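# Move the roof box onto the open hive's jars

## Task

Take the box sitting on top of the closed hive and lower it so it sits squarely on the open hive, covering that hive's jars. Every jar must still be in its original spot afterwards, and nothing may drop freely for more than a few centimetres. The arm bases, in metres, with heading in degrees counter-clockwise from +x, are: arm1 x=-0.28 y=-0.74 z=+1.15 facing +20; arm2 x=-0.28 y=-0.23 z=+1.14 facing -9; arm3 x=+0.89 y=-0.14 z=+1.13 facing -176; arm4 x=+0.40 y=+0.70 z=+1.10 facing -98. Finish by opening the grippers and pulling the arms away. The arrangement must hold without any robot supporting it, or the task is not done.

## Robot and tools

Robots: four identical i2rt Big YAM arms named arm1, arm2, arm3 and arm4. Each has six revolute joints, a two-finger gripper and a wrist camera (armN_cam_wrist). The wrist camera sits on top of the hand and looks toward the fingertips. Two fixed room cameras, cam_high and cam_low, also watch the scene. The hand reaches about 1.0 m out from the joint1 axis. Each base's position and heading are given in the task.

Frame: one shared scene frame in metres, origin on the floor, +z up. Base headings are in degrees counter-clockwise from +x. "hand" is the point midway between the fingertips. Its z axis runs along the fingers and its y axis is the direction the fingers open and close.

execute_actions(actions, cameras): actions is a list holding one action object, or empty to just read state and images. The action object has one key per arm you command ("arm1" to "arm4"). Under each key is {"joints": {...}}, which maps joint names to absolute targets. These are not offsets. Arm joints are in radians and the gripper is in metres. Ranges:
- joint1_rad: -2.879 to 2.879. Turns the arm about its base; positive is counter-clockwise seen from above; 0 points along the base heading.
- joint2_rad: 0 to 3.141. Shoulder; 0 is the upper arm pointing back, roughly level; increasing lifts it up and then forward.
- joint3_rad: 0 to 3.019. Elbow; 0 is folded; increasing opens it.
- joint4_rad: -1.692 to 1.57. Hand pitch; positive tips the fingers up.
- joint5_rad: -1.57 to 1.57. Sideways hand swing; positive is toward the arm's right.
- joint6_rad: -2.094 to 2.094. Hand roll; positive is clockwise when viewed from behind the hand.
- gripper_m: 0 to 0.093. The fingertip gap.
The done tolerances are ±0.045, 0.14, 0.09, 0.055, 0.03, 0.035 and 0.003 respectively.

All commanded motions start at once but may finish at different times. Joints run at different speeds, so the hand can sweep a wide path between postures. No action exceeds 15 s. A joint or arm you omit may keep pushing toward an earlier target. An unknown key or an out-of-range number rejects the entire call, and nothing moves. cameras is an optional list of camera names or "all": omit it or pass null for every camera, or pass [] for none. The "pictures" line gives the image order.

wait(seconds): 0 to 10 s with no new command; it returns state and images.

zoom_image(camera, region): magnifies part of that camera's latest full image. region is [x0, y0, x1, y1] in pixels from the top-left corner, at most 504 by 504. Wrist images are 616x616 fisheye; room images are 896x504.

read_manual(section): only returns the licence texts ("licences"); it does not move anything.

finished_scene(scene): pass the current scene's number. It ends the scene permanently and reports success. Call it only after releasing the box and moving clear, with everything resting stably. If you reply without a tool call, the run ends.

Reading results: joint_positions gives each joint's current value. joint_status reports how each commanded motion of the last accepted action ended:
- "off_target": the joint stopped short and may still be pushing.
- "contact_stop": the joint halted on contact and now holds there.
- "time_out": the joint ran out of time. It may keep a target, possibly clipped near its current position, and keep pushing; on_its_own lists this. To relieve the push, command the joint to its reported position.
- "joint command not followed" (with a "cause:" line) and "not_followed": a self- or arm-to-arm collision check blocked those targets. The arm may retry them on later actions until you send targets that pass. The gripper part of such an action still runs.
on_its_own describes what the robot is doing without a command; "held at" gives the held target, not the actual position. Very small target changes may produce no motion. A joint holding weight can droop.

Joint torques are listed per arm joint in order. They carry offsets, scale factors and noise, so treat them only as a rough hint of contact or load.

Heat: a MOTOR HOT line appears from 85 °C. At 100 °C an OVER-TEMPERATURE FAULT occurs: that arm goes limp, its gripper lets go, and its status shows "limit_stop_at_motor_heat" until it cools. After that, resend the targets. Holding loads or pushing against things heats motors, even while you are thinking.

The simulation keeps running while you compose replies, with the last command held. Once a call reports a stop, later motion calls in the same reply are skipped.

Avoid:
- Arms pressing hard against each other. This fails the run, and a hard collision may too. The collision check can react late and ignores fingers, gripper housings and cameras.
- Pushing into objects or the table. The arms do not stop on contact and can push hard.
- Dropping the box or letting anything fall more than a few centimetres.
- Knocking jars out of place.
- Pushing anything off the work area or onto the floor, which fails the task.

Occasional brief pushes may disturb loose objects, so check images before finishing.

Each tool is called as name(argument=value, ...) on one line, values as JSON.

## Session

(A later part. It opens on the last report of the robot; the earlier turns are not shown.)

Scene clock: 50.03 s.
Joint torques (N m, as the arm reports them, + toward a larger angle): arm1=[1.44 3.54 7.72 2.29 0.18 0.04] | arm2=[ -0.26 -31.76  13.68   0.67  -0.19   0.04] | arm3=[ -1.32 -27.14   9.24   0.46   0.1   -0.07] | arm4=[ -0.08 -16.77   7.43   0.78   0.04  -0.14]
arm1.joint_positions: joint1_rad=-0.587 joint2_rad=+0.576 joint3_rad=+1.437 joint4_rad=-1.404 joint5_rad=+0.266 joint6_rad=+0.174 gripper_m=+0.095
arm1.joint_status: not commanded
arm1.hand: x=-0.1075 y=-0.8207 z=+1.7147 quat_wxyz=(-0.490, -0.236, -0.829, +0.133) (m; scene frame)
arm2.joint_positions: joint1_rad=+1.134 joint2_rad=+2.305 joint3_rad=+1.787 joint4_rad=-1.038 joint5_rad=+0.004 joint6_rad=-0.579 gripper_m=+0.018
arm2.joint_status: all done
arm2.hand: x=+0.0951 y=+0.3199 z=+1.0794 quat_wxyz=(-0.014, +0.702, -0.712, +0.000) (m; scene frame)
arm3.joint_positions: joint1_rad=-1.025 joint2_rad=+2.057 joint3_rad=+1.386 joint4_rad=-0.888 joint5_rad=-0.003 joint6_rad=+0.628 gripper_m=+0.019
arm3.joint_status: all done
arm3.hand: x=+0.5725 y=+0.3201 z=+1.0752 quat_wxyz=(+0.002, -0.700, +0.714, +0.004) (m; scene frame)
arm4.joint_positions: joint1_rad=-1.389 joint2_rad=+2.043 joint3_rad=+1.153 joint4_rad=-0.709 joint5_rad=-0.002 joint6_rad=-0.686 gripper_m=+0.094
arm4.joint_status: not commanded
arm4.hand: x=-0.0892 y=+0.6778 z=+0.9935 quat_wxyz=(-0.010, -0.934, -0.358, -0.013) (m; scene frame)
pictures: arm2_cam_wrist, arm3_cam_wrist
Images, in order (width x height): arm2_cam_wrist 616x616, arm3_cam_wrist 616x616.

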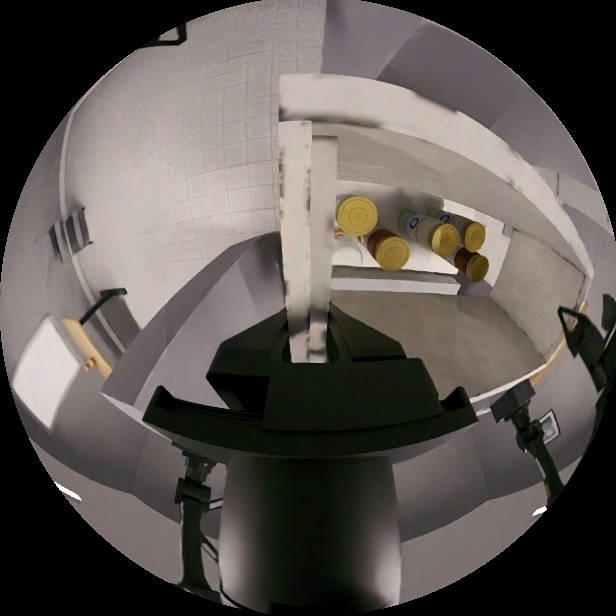

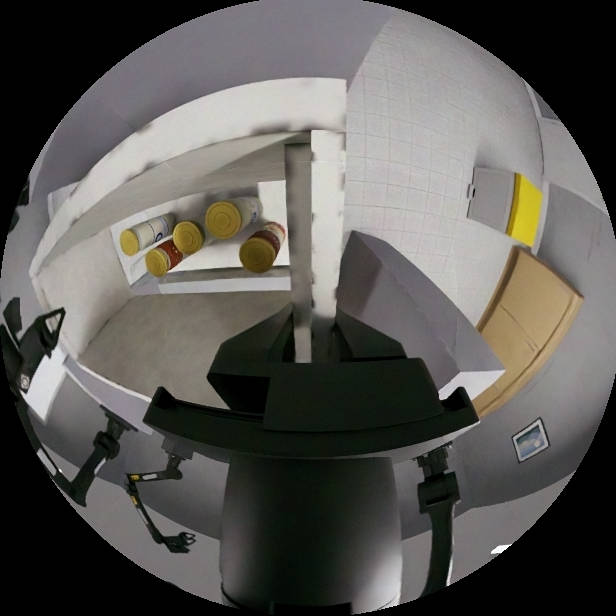

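execute_actions(actions=[{"arm2":{"joints":{"joint2_rad":2.31,"joint3_rad":1.87,"joint4_rad":-0.95}},"arm3":{"joints":{"joint2_rad":2.072,"joint3_rad":1.415,"joint4_rad":-0.77}}}], cameras=[])

execute_actions(actions=[{"arm2":{"joints":{"joint2_rad":2.397,"joint3_rad":1.885,"joint4_rad":-0.878}},"arm3":{"joints":{"joint2_rad":2.17,"joint3_rad":1.43,"joint4_rad":-0.678}}}], cameras=["arm2_cam_wrist","arm3_cam_wrist","arm4_cam_wrist","cam_high","cam_low"])

zoom_image(camera="arm4_cam_wrist", region=[30,130,280,350])

zoom_image(camera="cam_high", region=[480,140,660,290])

zoom_image(camera="cam_low", region=[400,200,520,290])

Scene clock: 54.60 s.
Joint torques (N m, as the arm reports them, + toward a larger angle): arm1=[1.45 3.45 7.71 2.3  0.18 0.04] | arm2=[  0.13 -32.25  13.12   0.39  -0.39   0.13] | arm3=[ -0.86 -28.55   8.05   0.28   0.33  -0.04] | arm4=[  0.05 -16.76   7.46   0.79   0.04  -0.14]
arm1.joint_positions: joint1_rad=-0.587 joint2_rad=+0.576 joint3_rad=+1.437 joint4_rad=-1.404 joint5_rad=+0.266 joint6_rad=+0.174 gripper_m=+0.095
arm1.joint_status: not commanded
arm1.hand: x=-0.1075 y=-0.8207 z=+1.7147 quat_wxyz=(-0.490, -0.236, -0.829, +0.133) (m; scene frame)
arm2.joint_positions: joint1_rad=+1.127 joint2_rad=+2.409 joint3_rad=+1.787 joint4_rad=-0.948 joint5_rad=+0.008 joint6_rad=-0.584 gripper_m=+0.018
arm2.joint_status: all done
arm2.hand: x=+0.0994 y=+0.3155 z=+1.0127 quat_wxyz=(-0.008, +0.701, -0.713, +0.004) (m; scene frame)
arm3.joint_positions: joint1_rad=-1.028 joint2_rad=+2.170 joint3_rad=+1.367 joint4_rad=-0.773 joint5_rad=-0.009 joint6_rad=+0.625 gripper_m=+0.019
arm3.joint_status: all done
arm3.hand: x=+0.5764 y=+0.3159 z=+1.0090 quat_wxyz=(-0.003, -0.700, +0.714, -0.004) (m; scene frame)
arm4.joint_positions: joint1_rad=-1.389 joint2_rad=+2.043 joint3_rad=+1.153 joint4_rad=-0.709 joint5_rad=-0.002 joint6_rad=-0.686 gripper_m=+0.094
arm4.joint_status: not commanded
arm4.hand: x=-0.0892 y=+0.6778 z=+0.9935 quat_wxyz=(-0.010, -0.934, -0.358, -0.013) (m; scene frame)
pictures: none
No camera images: the call's "cameras" was empty. Leave "cameras" out to get every camera's image.

Scene clock: 55.70 s.
Joint torques (N m, as the arm reports them, + toward a larger angle): arm1=[1.35 3.52 7.71 2.29 0.18 0.04] | arm2=[ -0.14 -32.54  12.53   0.48  -0.33   0.19] | arm3=[ -1.05 -27.85   8.71   0.26   0.32  -0.02] | arm4=[ -0.03 -16.88   7.42   0.78   0.04  -0.13]
arm1.joint_positions: joint1_rad=-0.587 joint2_rad=+0.576 joint3_rad=+1.437 joint4_rad=-1.404 joint5_rad=+0.266 joint6_rad=+0.174 gripper_m=+0.095
arm1.joint_status: not commanded
arm1.hand: x=-0.1075 y=-0.8207 z=+1.7147 quat_wxyz=(-0.490, -0.236, -0.829, +0.133) (m; scene frame)
arm2.joint_positions: joint1_rad=+1.125 joint2_rad=+2.487 joint3_rad=+1.800 joint4_rad=-0.878 joint5_rad=+0.007 joint6_rad=-0.586 gripper_m=+0.018
arm2.joint_status: all done
arm2.hand: x=+0.1010 y=+0.3163 z=+0.9672 quat_wxyz=(-0.010, +0.701, -0.713, +0.003) (m; scene frame)
arm3.joint_positions: joint1_rad=-1.029 joint2_rad=+2.258 joint3_rad=+1.367 joint4_rad=-0.679 joint5_rad=-0.008 joint6_rad=+0.624 gripper_m=+0.019
arm3.joint_status: all done
arm3.hand: x=+0.5776 y=+0.3157 z=+0.9621 quat_wxyz=(-0.002, -0.700, +0.714, -0.001) (m; scene frame)
arm4.joint_positions: joint1_rad=-1.389 joint2_rad=+2.043 joint3_rad=+1.153 joint4_rad=-0.709 joint5_rad=-0.002 joint6_rad=-0.686 gripper_m=+0.094
arm4.joint_status: not commanded
arm4.hand: x=-0.0892 y=+0.6778 z=+0.9935 quat_wxyz=(-0.010, -0.934, -0.358, -0.013) (m; scene frame)
pictures: arm2_cam_wrist, arm3_cam_wrist, arm4_cam_wrist, cam_high, cam_low
Images, in order (width x height): arm2_cam_wrist 616x616, arm3_cam_wrist 616x616, arm4_cam_wrist 616x616, cam_high 896x504, cam_low 896x504.

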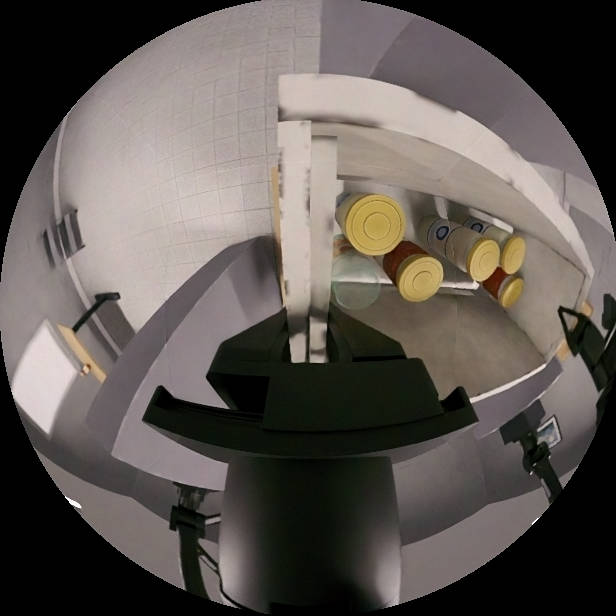

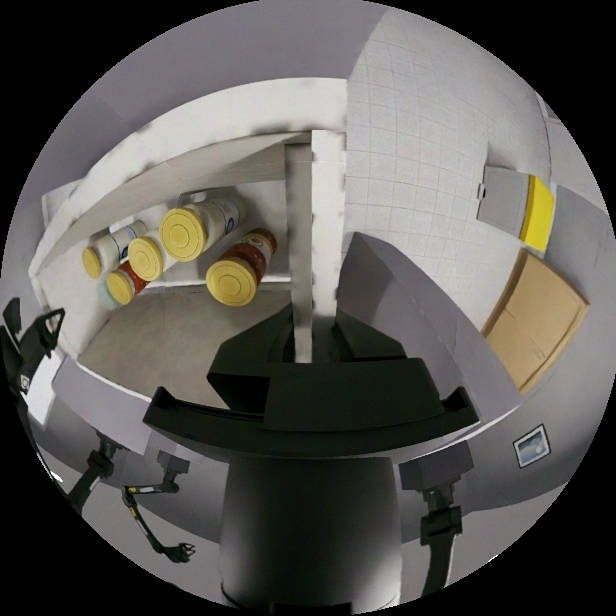

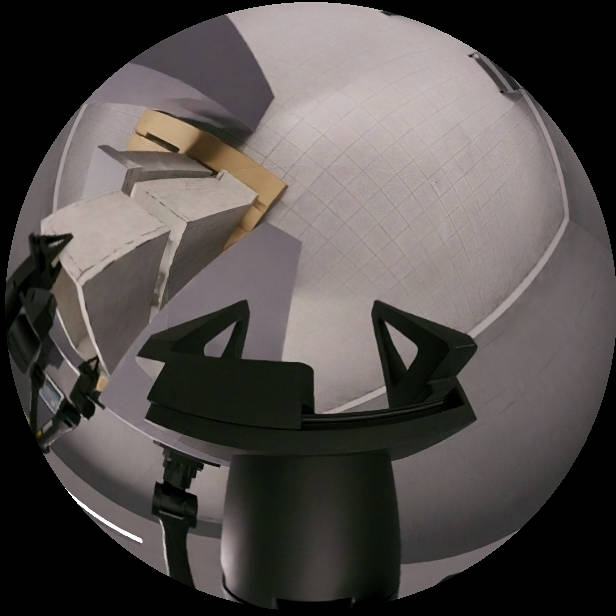

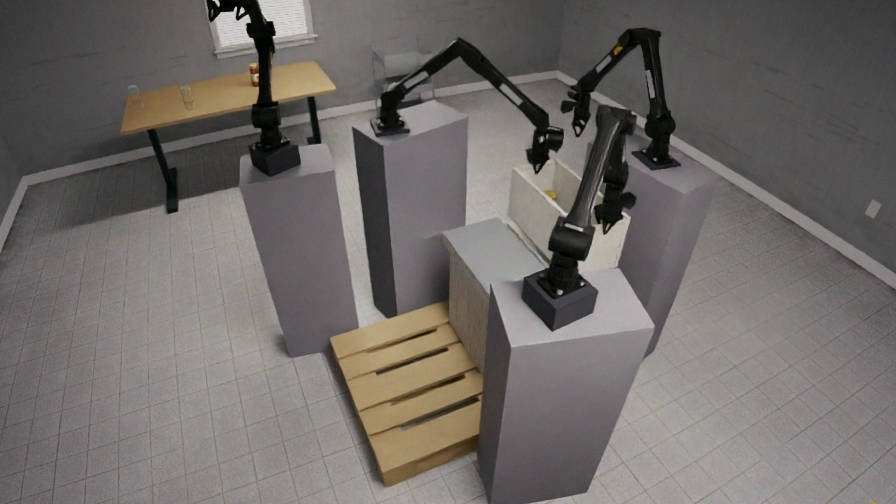

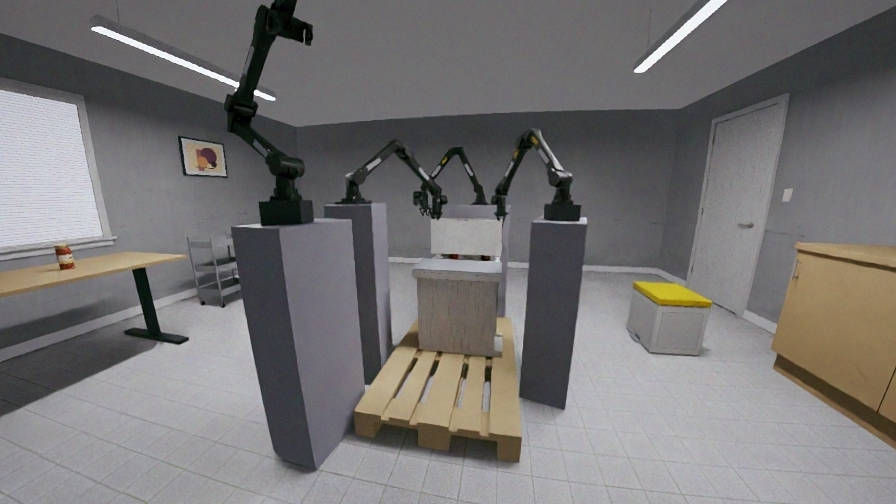

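Region (30, 130, 280, 350) of arm4_cam_wrist's 616x616 image, scaled by 2.016, with more detail than that image has; it fills the top 444 rows of this view, and the rest is white.

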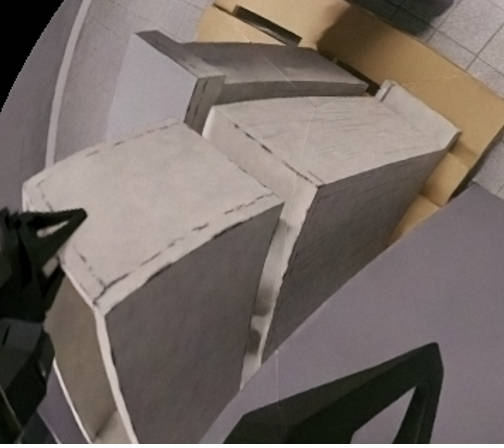

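Region (480, 140, 660, 290) of cam_high's 896x504 image, scaled by 2.800, with more detail than that image has.

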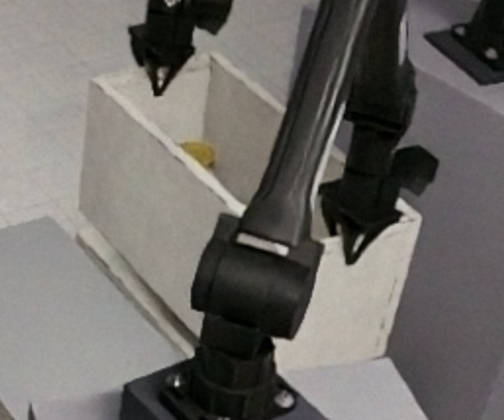

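Region (400, 200, 520, 290) of cam_low's 896x504 image, scaled by 4.200, with more detail than that image has; it fills the top 378 rows of this view, and the rest is white.

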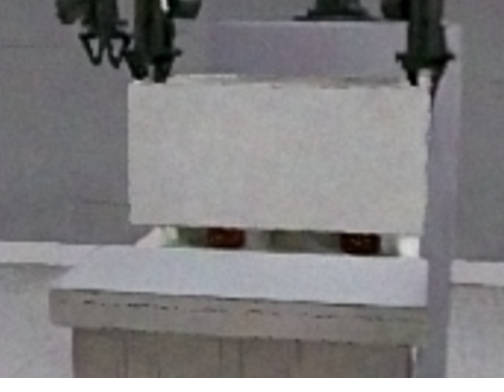

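execute_actions(actions=[{"arm2":{"joints":{"joint1_rad":1.143,"joint2_rad":2.468,"joint3_rad":1.897,"joint4_rad":-0.825,"joint6_rad":-0.568}},"arm3":{"joints":{"joint1_rad":-1.012,"joint2_rad":2.258,"joint3_rad":1.47,"joint4_rad":-0.62,"joint6_rad":0.64}}}], cameras=["arm4_cam_wrist","cam_high"])

zoom_image(camera="arm4_cam_wrist", region=[80,150,250,330])

zoom_image(camera="cam_high", region=[480,180,640,290])

Scene clock: 61.33 s.
Joint torques (N m, as the arm reports them, + toward a larger angle): arm1=[1.46 3.47 7.72 2.29 0.18 0.04] | arm2=[  0.23 -32.9   12.39   0.48  -0.21   0.07] | arm3=[  0.47 -27.62   8.43   0.26   0.16   0.12] | arm4=[ -0.04 -16.71   7.45   0.79   0.04  -0.13]
arm1.joint_positions: joint1_rad=-0.587 joint2_rad=+0.576 joint3_rad=+1.437 joint4_rad=-1.404 joint5_rad=+0.266 joint6_rad=+0.174 gripper_m=+0.095
arm1.joint_status: not commanded
arm1.hand: x=-0.1075 y=-0.8207 z=+1.7147 quat_wxyz=(-0.490, -0.236, -0.829, +0.133) (m; scene frame)
arm2.joint_positions: joint1_rad=+1.137 joint2_rad=+2.553 joint3_rad=+1.813 joint4_rad=-0.826 joint5_rad=+0.005 joint6_rad=-0.576 gripper_m=+0.018
arm2.joint_status: all done
arm2.hand: x=+0.0933 y=+0.3191 z=+0.9288 quat_wxyz=(-0.009, +0.702, -0.712, +0.002) (m; scene frame)
arm3.joint_positions: joint1_rad=-1.018 joint2_rad=+2.345 joint3_rad=+1.404 joint4_rad=-0.623 joint5_rad=-0.005 joint6_rad=+0.633 gripper_m=+0.019
arm3.joint_status: all done
arm3.hand: x=+0.5695 y=+0.3182 z=+0.9242 quat_wxyz=(+0.000, -0.700, +0.714, +0.001) (m; scene frame)
arm4.joint_positions: joint1_rad=-1.389 joint2_rad=+2.043 joint3_rad=+1.153 joint4_rad=-0.709 joint5_rad=-0.002 joint6_rad=-0.686 gripper_m=+0.094
arm4.joint_status: not commanded
arm4.hand: x=-0.0892 y=+0.6778 z=+0.9935 quat_wxyz=(-0.010, -0.934, -0.358, -0.013) (m; scene frame)
pictures: arm4_cam_wrist, cam_high
Images, in order (width x height): arm4_cam_wrist 616x616, cam_high 896x504.

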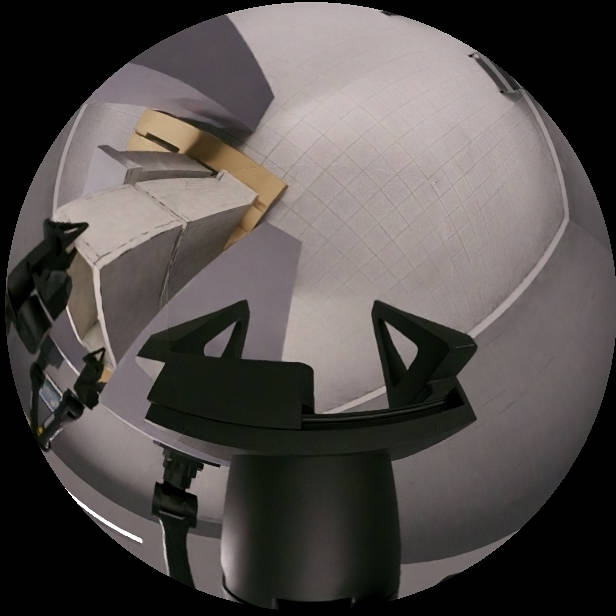

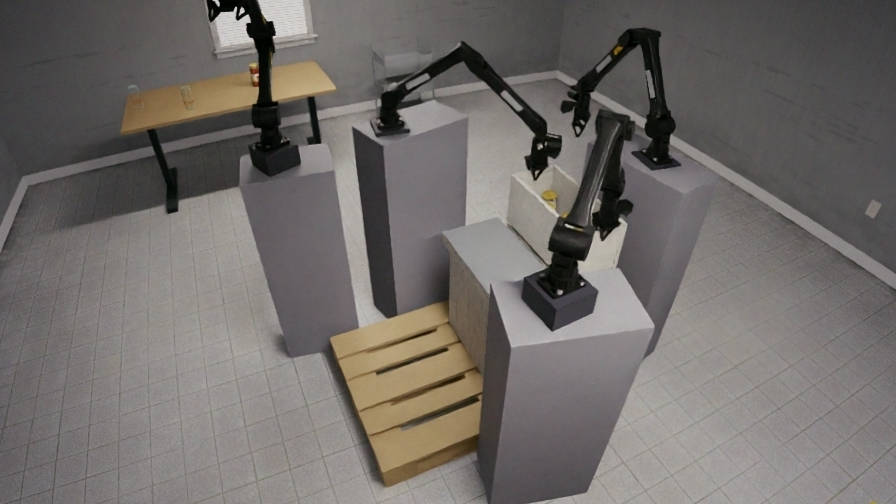

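Region (80, 150, 250, 330) of arm4_cam_wrist's 616x616 image, scaled by 2.800, with more detail than that image has.

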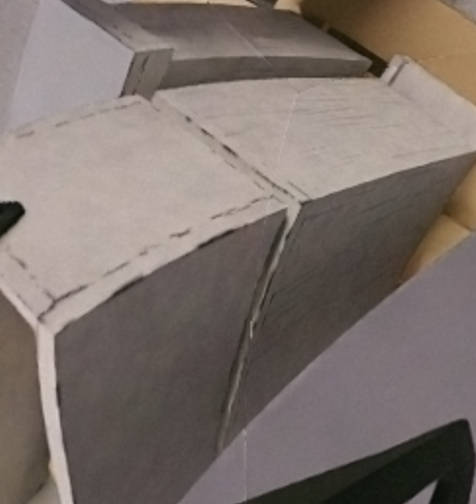

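Region (480, 180, 640, 290) of cam_high's 896x504 image, scaled by 3.150, with more detail than that image has; it fills the top 346 rows of this view, and the rest is white.

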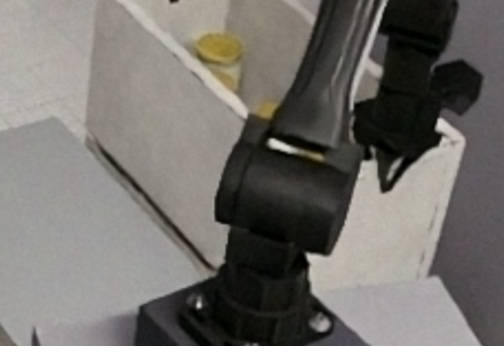

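execute_actions(actions=[{"arm2":{"joints":{"joint2_rad":2.515,"joint3_rad":1.885,"joint4_rad":-0.805}},"arm3":{"joints":{"joint2_rad":2.31,"joint3_rad":1.46,"joint4_rad":-0.595}}}], cameras=["arm4_cam_wrist"])

zoom_image(camera="arm4_cam_wrist", region=[100,160,230,320])

Scene clock: 63.80 s.
Joint torques (N m, as the arm reports them, + toward a larger angle): arm1=[1.41 3.53 7.71 2.29 0.18 0.03] | arm2=[ -0.6  -30.21  11.55   0.38  -0.23   0.09] | arm3=[  0.23 -26.47   7.6    0.22   0.26   0.05] | arm4=[ -0.03 -16.81   7.45   0.76   0.05  -0.14]
arm1.joint_positions: joint1_rad=-0.587 joint2_rad=+0.576 joint3_rad=+1.437 joint4_rad=-1.404 joint5_rad=+0.266 joint6_rad=+0.174 gripper_m=+0.095
arm1.joint_status: not commanded
arm1.hand: x=-0.1075 y=-0.8207 z=+1.7147 quat_wxyz=(-0.490, -0.236, -0.829, +0.133) (m; scene frame)
arm2.joint_positions: joint1_rad=+1.134 joint2_rad=+2.577 joint3_rad=+1.814 joint4_rad=-0.805 joint5_rad=+0.004 joint6_rad=-0.575 gripper_m=+0.018
arm2.joint_status: all done
arm2.hand: x=+0.0935 y=+0.3157 z=+0.9141 quat_wxyz=(-0.008, +0.701, -0.714, +0.002) (m; scene frame)
arm3.joint_positions: joint1_rad=-1.015 joint2_rad=+2.376 joint3_rad=+1.404 joint4_rad=-0.598 joint5_rad=-0.006 joint6_rad=+0.638 gripper_m=+0.019
arm3.joint_status: all done
arm3.hand: x=+0.5703 y=+0.3135 z=+0.9075 quat_wxyz=(-0.001, -0.700, +0.714, -0.001) (m; scene frame)
arm4.joint_positions: joint1_rad=-1.389 joint2_rad=+2.043 joint3_rad=+1.153 joint4_rad=-0.709 joint5_rad=-0.002 joint6_rad=-0.686 gripper_m=+0.094
arm4.joint_status: not commanded
arm4.hand: x=-0.0892 y=+0.6778 z=+0.9935 quat_wxyz=(-0.010, -0.934, -0.358, -0.013) (m; scene frame)
pictures: arm4_cam_wrist
Images, in order (width x height): arm4_cam_wrist 616x616.

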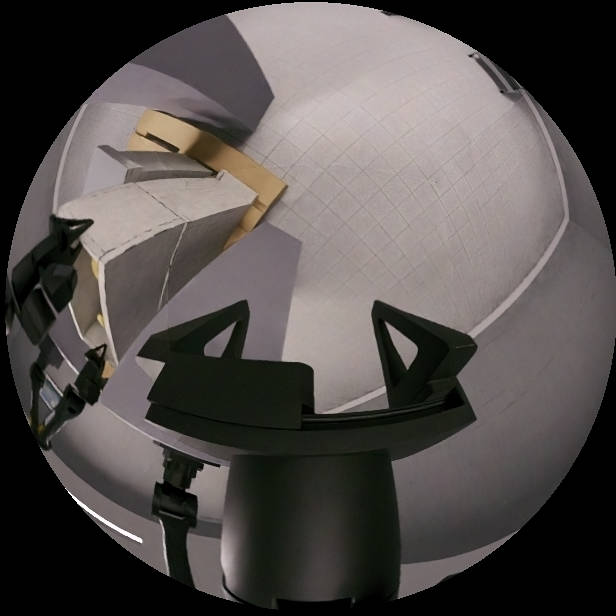

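Region (100, 160, 230, 320) of arm4_cam_wrist's 616x616 image, scaled by 3.150, with more detail than that image has; it fills the left 410 columns of this view, and the rest is white.

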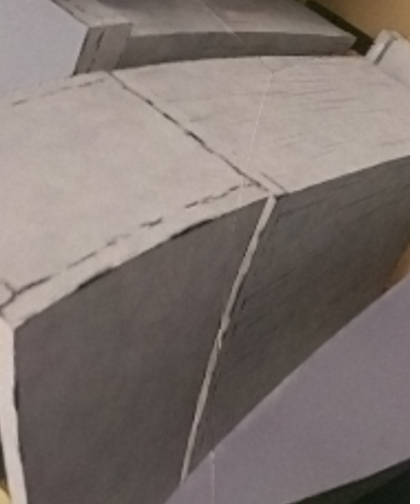

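execute_actions(actions=[{"arm2":{"joints":{"joint2_rad":2.525,"joint3_rad":1.905,"joint4_rad":-0.795}},"arm3":{"joints":{"joint1_rad":-1.03,"joint2_rad":2.32,"joint3_rad":1.49,"joint4_rad":-0.585}}}], cameras=["arm4_cam_wrist"])

zoom_image(camera="arm4_cam_wrist", region=[100,160,230,320])

Scene clock: 66.93 s.
Joint torques (N m, as the arm reports them, + toward a larger angle): arm1=[1.45 3.47 7.73 2.36 0.17 0.04] | arm2=[  0.29 -30.01  12.45   0.86  -0.15   0.08] | arm3=[ -1.39 -25.81   9.21   0.62   0.18   0.07] | arm4=[ -0.06 -16.8    7.45   0.77   0.04  -0.14]
arm1.joint_positions: joint1_rad=-0.587 joint2_rad=+0.576 joint3_rad=+1.437 joint4_rad=-1.404 joint5_rad=+0.266 joint6_rad=+0.174 gripper_m=+0.095
arm1.joint_status: not commanded
arm1.hand: x=-0.1075 y=-0.8207 z=+1.7147 quat_wxyz=(-0.490, -0.236, -0.829, +0.133) (m; scene frame)
arm2.joint_positions: joint1_rad=+1.136 joint2_rad=+2.579 joint3_rad=+1.818 joint4_rad=-0.804 joint5_rad=+0.002 joint6_rad=-0.575 gripper_m=+0.018
arm2.joint_status: all done
arm2.hand: x=+0.0931 y=+0.3178 z=+0.9141 quat_wxyz=(-0.010, +0.701, -0.713, +0.001) (m; scene frame)
arm3.joint_positions: joint1_rad=-1.015 joint2_rad=+2.378 joint3_rad=+1.411 joint4_rad=-0.598 joint5_rad=-0.005 joint6_rad=+0.638 gripper_m=+0.019
arm3.joint_status: all done
arm3.hand: x=+0.5691 y=+0.3164 z=+0.9079 quat_wxyz=(+0.000, -0.700, +0.715, +0.001) (m; scene frame)
arm4.joint_positions: joint1_rad=-1.389 joint2_rad=+2.043 joint3_rad=+1.153 joint4_rad=-0.709 joint5_rad=-0.002 joint6_rad=-0.686 gripper_m=+0.094
arm4.joint_status: not commanded
arm4.hand: x=-0.0892 y=+0.6778 z=+0.9935 quat_wxyz=(-0.010, -0.934, -0.358, -0.013) (m; scene frame)
pictures: arm4_cam_wrist
Images, in order (width x height): arm4_cam_wrist 616x616.

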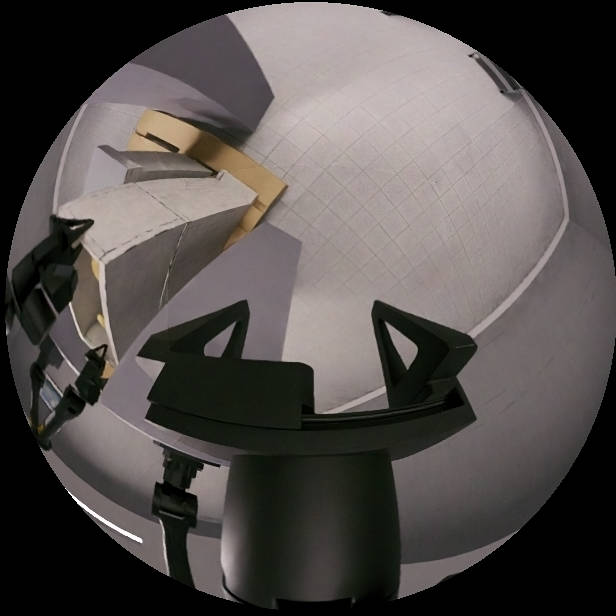

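Region (100, 160, 230, 320) of arm4_cam_wrist's 616x616 image, scaled by 3.150, with more detail than that image has; it fills the left 410 columns of this view, and the rest is white.

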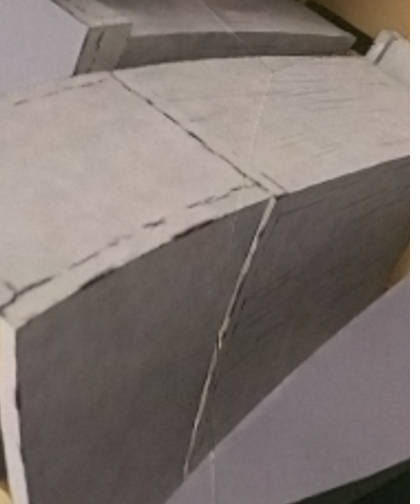

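Better. Unload, release, retreat.

execute_actions(actions=[{"arm2":{"joints":{"joint1_rad":1.136,"joint2_rad":2.57,"joint3_rad":1.83,"joint4_rad":-0.804}},"arm3":{"joints":{"joint1_rad":-1.015,"joint2_rad":2.368,"joint3_rad":1.422,"joint4_rad":-0.598}}}], cameras=[])

execute_actions(actions=[{"arm2":{"joints":{"gripper_m":0.05}},"arm3":{"joints":{"gripper_m":0.05}}}], cameras=[])

execute_actions(actions=[{"arm2":{"joints":{"joint2_rad":2.46,"joint3_rad":1.785,"joint4_rad":-0.925}},"arm3":{"joints":{"joint2_rad":2.23,"joint3_rad":1.38,"joint4_rad":-0.74}}}], cameras=[])

execute_actions(actions=[{"arm2":{"joints":{"joint2_rad":1.7,"joint3_rad":1.5,"joint4_rad":-1.35}},"arm3":{"joints":{"joint2_rad":1.55,"joint3_rad":1.3,"joint4_rad":-1.3}}}], cameras=["arm2_cam_wrist","arm3_cam_wrist","arm4_cam_wrist","cam_high"])

Scene clock: 71.17 s.
Joint torques (N m, as the arm reports them, + toward a larger angle): arm1=[1.41 3.54 7.74 2.3  0.18 0.04] | arm2=[ -0.2  -26.78   6.79   0.53  -0.13   0.1 ] | arm3=[ -0.24 -22.21   4.93   0.15   0.18   0.06] | arm4=[ -0.07 -16.81   7.46   0.75   0.04  -0.14]
arm1.joint_positions: joint1_rad=-0.587 joint2_rad=+0.576 joint3_rad=+1.437 joint4_rad=-1.404 joint5_rad=+0.266 joint6_rad=+0.174 gripper_m=+0.095
arm1.joint_status: not commanded
arm1.hand: x=-0.1075 y=-0.8207 z=+1.7147 quat_wxyz=(-0.490, -0.236, -0.829, +0.133) (m; scene frame)
arm2.joint_positions: joint1_rad=+1.136 joint2_rad=+2.581 joint3_rad=+1.818 joint4_rad=-0.805 joint5_rad=+0.002 joint6_rad=-0.575 gripper_m=+0.018
arm2.joint_status: all done
arm2.hand: x=+0.0926 y=+0.3170 z=+0.9126 quat_wxyz=(-0.008, +0.701, -0.713, +0.001) (m; scene frame)
arm3.joint_positions: joint1_rad=-1.015 joint2_rad=+2.380 joint3_rad=+1.409 joint4_rad=-0.598 joint5_rad=-0.005 joint6_rad=+0.638 gripper_m=+0.019
arm3.joint_status: all done
arm3.hand: x=+0.5700 y=+0.3149 z=+0.9063 quat_wxyz=(+0.000, -0.700, +0.715, -0.001) (m; scene frame)
arm4.joint_positions: joint1_rad=-1.389 joint2_rad=+2.043 joint3_rad=+1.153 joint4_rad=-0.709 joint5_rad=-0.002 joint6_rad=-0.686 gripper_m=+0.094
arm4.joint_status: not commanded
arm4.hand: x=-0.0892 y=+0.6778 z=+0.9935 quat_wxyz=(-0.010, -0.934, -0.358, -0.013) (m; scene frame)
pictures: none
No camera images: the call's "cameras" was empty. Leave "cameras" out to get every camera's image.

Scene clock: 71.87 s.
Joint torques (N m, as the arm reports them, + toward a larger angle): arm1=[1.41 3.44 7.74 2.33 0.18 0.04] | arm2=[ -0.49 -26.11   6.88   0.63  -0.1    0.08] | arm3=[ -0.55 -22.52   4.98   0.16   0.09   0.06] | arm4=[  0.03 -16.86   7.47   0.75   0.04  -0.14]
arm1.joint_positions: joint1_rad=-0.587 joint2_rad=+0.576 joint3_rad=+1.437 joint4_rad=-1.404 joint5_rad=+0.266 joint6_rad=+0.174 gripper_m=+0.095
arm1.joint_status: not commanded
arm1.hand: x=-0.1075 y=-0.8207 z=+1.7147 quat_wxyz=(-0.490, -0.236, -0.829, +0.133) (m; scene frame)
arm2.joint_positions: joint1_rad=+1.136 joint2_rad=+2.564 joint3_rad=+1.818 joint4_rad=-0.805 joint5_rad=+0.002 joint6_rad=-0.575 gripper_m=+0.050
arm2.joint_status: all done
arm2.hand: x=+0.0958 y=+0.3220 z=+0.9234 quat_wxyz=(-0.016, +0.701, -0.713, -0.001) (m; scene frame)
arm3.joint_positions: joint1_rad=-1.015 joint2_rad=+2.378 joint3_rad=+1.409 joint4_rad=-0.598 joint5_rad=-0.003 joint6_rad=+0.638 gripper_m=+0.050
arm3.joint_status: all done
arm3.hand: x=+0.5700 y=+0.3157 z=+0.9073 quat_wxyz=(+0.001, -0.700, +0.715, +0.000) (m; scene frame)
arm4.joint_positions: joint1_rad=-1.389 joint2_rad=+2.043 joint3_rad=+1.153 joint4_rad=-0.709 joint5_rad=-0.002 joint6_rad=-0.686 gripper_m=+0.094
arm4.joint_status: not commanded
arm4.hand: x=-0.0892 y=+0.6778 z=+0.9935 quat_wxyz=(-0.010, -0.934, -0.358, -0.013) (m; scene frame)
pictures: none
No camera images: the call's "cameras" was empty. Leave "cameras" out to get every camera's image.

Scene clock: 72.90 s.
Joint torques (N m, as the arm reports them, + toward a larger angle): arm1=[1.46 3.59 7.72 2.31 0.18 0.04] | arm2=[ -0.51 -23.47   5.88   0.06  -0.14   0.09] | arm3=[ -0.29 -19.03   5.61  -0.34   0.09   0.07] | arm4=[ -0.05 -16.74   7.47   0.78   0.04  -0.14]
arm1.joint_positions: joint1_rad=-0.587 joint2_rad=+0.576 joint3_rad=+1.437 joint4_rad=-1.404 joint5_rad=+0.266 joint6_rad=+0.174 gripper_m=+0.095
arm1.joint_status: not commanded
arm1.hand: x=-0.1075 y=-0.8207 z=+1.7147 quat_wxyz=(-0.490, -0.236, -0.829, +0.133) (m; scene frame)
arm2.joint_positions: joint1_rad=+1.136 joint2_rad=+2.430 joint3_rad=+1.791 joint4_rad=-0.909 joint5_rad=+0.002 joint6_rad=-0.575 gripper_m=+0.050
arm2.joint_status: all done
arm2.hand: x=+0.0972 y=+0.3244 z=+1.0009 quat_wxyz=(-0.018, +0.701, -0.713, -0.001) (m; scene frame)
arm3.joint_positions: joint1_rad=-1.015 joint2_rad=+2.216 joint3_rad=+1.369 joint4_rad=-0.726 joint5_rad=-0.003 joint6_rad=+0.638 gripper_m=+0.050
arm3.joint_status: all done
arm3.hand: x=+0.5714 y=+0.3130 z=+0.9852 quat_wxyz=(+0.000, -0.700, +0.715, -0.003) (m; scene frame)
arm4.joint_positions: joint1_rad=-1.389 joint2_rad=+2.043 joint3_rad=+1.153 joint4_rad=-0.709 joint5_rad=-0.002 joint6_rad=-0.686 gripper_m=+0.094
arm4.joint_status: not commanded
arm4.hand: x=-0.0892 y=+0.6778 z=+0.9935 quat_wxyz=(-0.010, -0.934, -0.358, -0.013) (m; scene frame)
pictures: none
No camera images: the call's "cameras" was empty. Leave "cameras" out to get every camera's image.

Scene clock: 74.60 s.
Joint torques (N m, as the arm reports them, + toward a larger angle): arm1=[1.54 3.55 7.71 2.33 0.18 0.04] | arm2=[ -0.41 -17.17   7.67   0.15  -0.14   0.07] | arm3=[ -0.36 -12.5    8.05  -0.31   0.08   0.06] | arm4=[ -0.03 -16.77   7.47   0.76   0.04  -0.13]
arm1.joint_positions: joint1_rad=-0.587 joint2_rad=+0.576 joint3_rad=+1.437 joint4_rad=-1.404 joint5_rad=+0.266 joint6_rad=+0.174 gripper_m=+0.095
arm1.joint_status: not commanded
arm1.hand: x=-0.1075 y=-0.8207 z=+1.7147 quat_wxyz=(-0.490, -0.236, -0.829, +0.133) (m; scene frame)
arm2.joint_positions: joint1_rad=+1.136 joint2_rad=+1.693 joint3_rad=+1.504 joint4_rad=-1.335 joint5_rad=+0.002 joint6_rad=-0.575 gripper_m=+0.050
arm2.joint_status: all done
arm2.hand: x=+0.0144 y=+0.2029 z=+1.3272 quat_wxyz=(-0.030, +0.701, -0.713, -0.004) (m; scene frame)
arm3.joint_positions: joint1_rad=-1.015 joint2_rad=+1.541 joint3_rad=+1.285 joint4_rad=-1.287 joint5_rad=-0.003 joint6_rad=+0.638 gripper_m=+0.050
arm3.joint_status: all done
arm3.hand: x=+0.6281 y=+0.2308 z=+1.2943 quat_wxyz=(+0.003, -0.700, +0.714, +0.012) (m; scene frame)
arm4.joint_positions: joint1_rad=-1.389 joint2_rad=+2.043 joint3_rad=+1.153 joint4_rad=-0.709 joint5_rad=-0.002 joint6_rad=-0.686 gripper_m=+0.094
arm4.joint_status: not commanded
arm4.hand: x=-0.0892 y=+0.6778 z=+0.9935 quat_wxyz=(-0.010, -0.934, -0.358, -0.013) (m; scene frame)
pictures: arm2_cam_wrist, arm3_cam_wrist, arm4_cam_wrist, cam_high
Images, in order (width x height): arm2_cam_wrist 616x616, arm3_cam_wrist 616x616, arm4_cam_wrist 616x616, cam_high 896x504.

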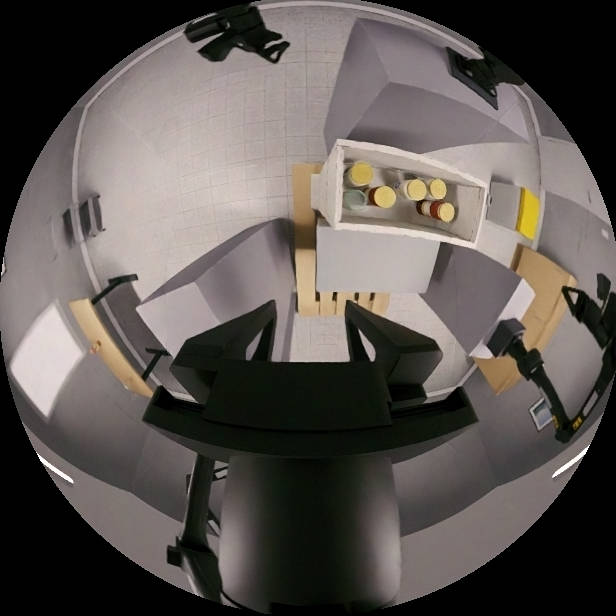

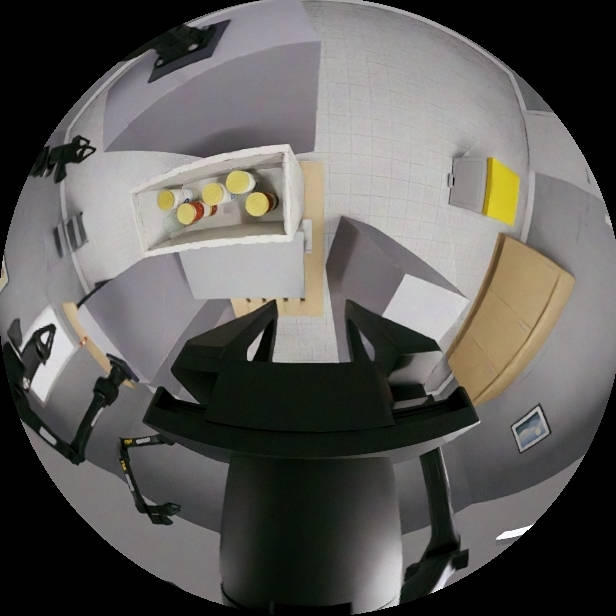

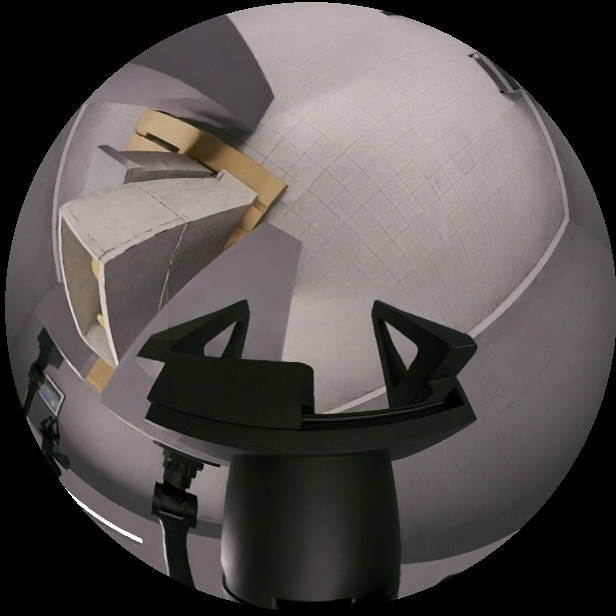

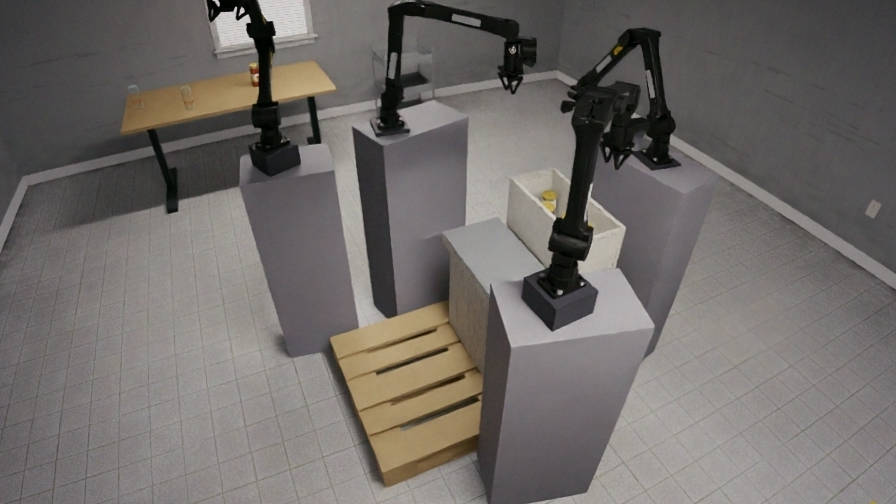

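finished_scene(scene=2)

The scene is finished: the task was done.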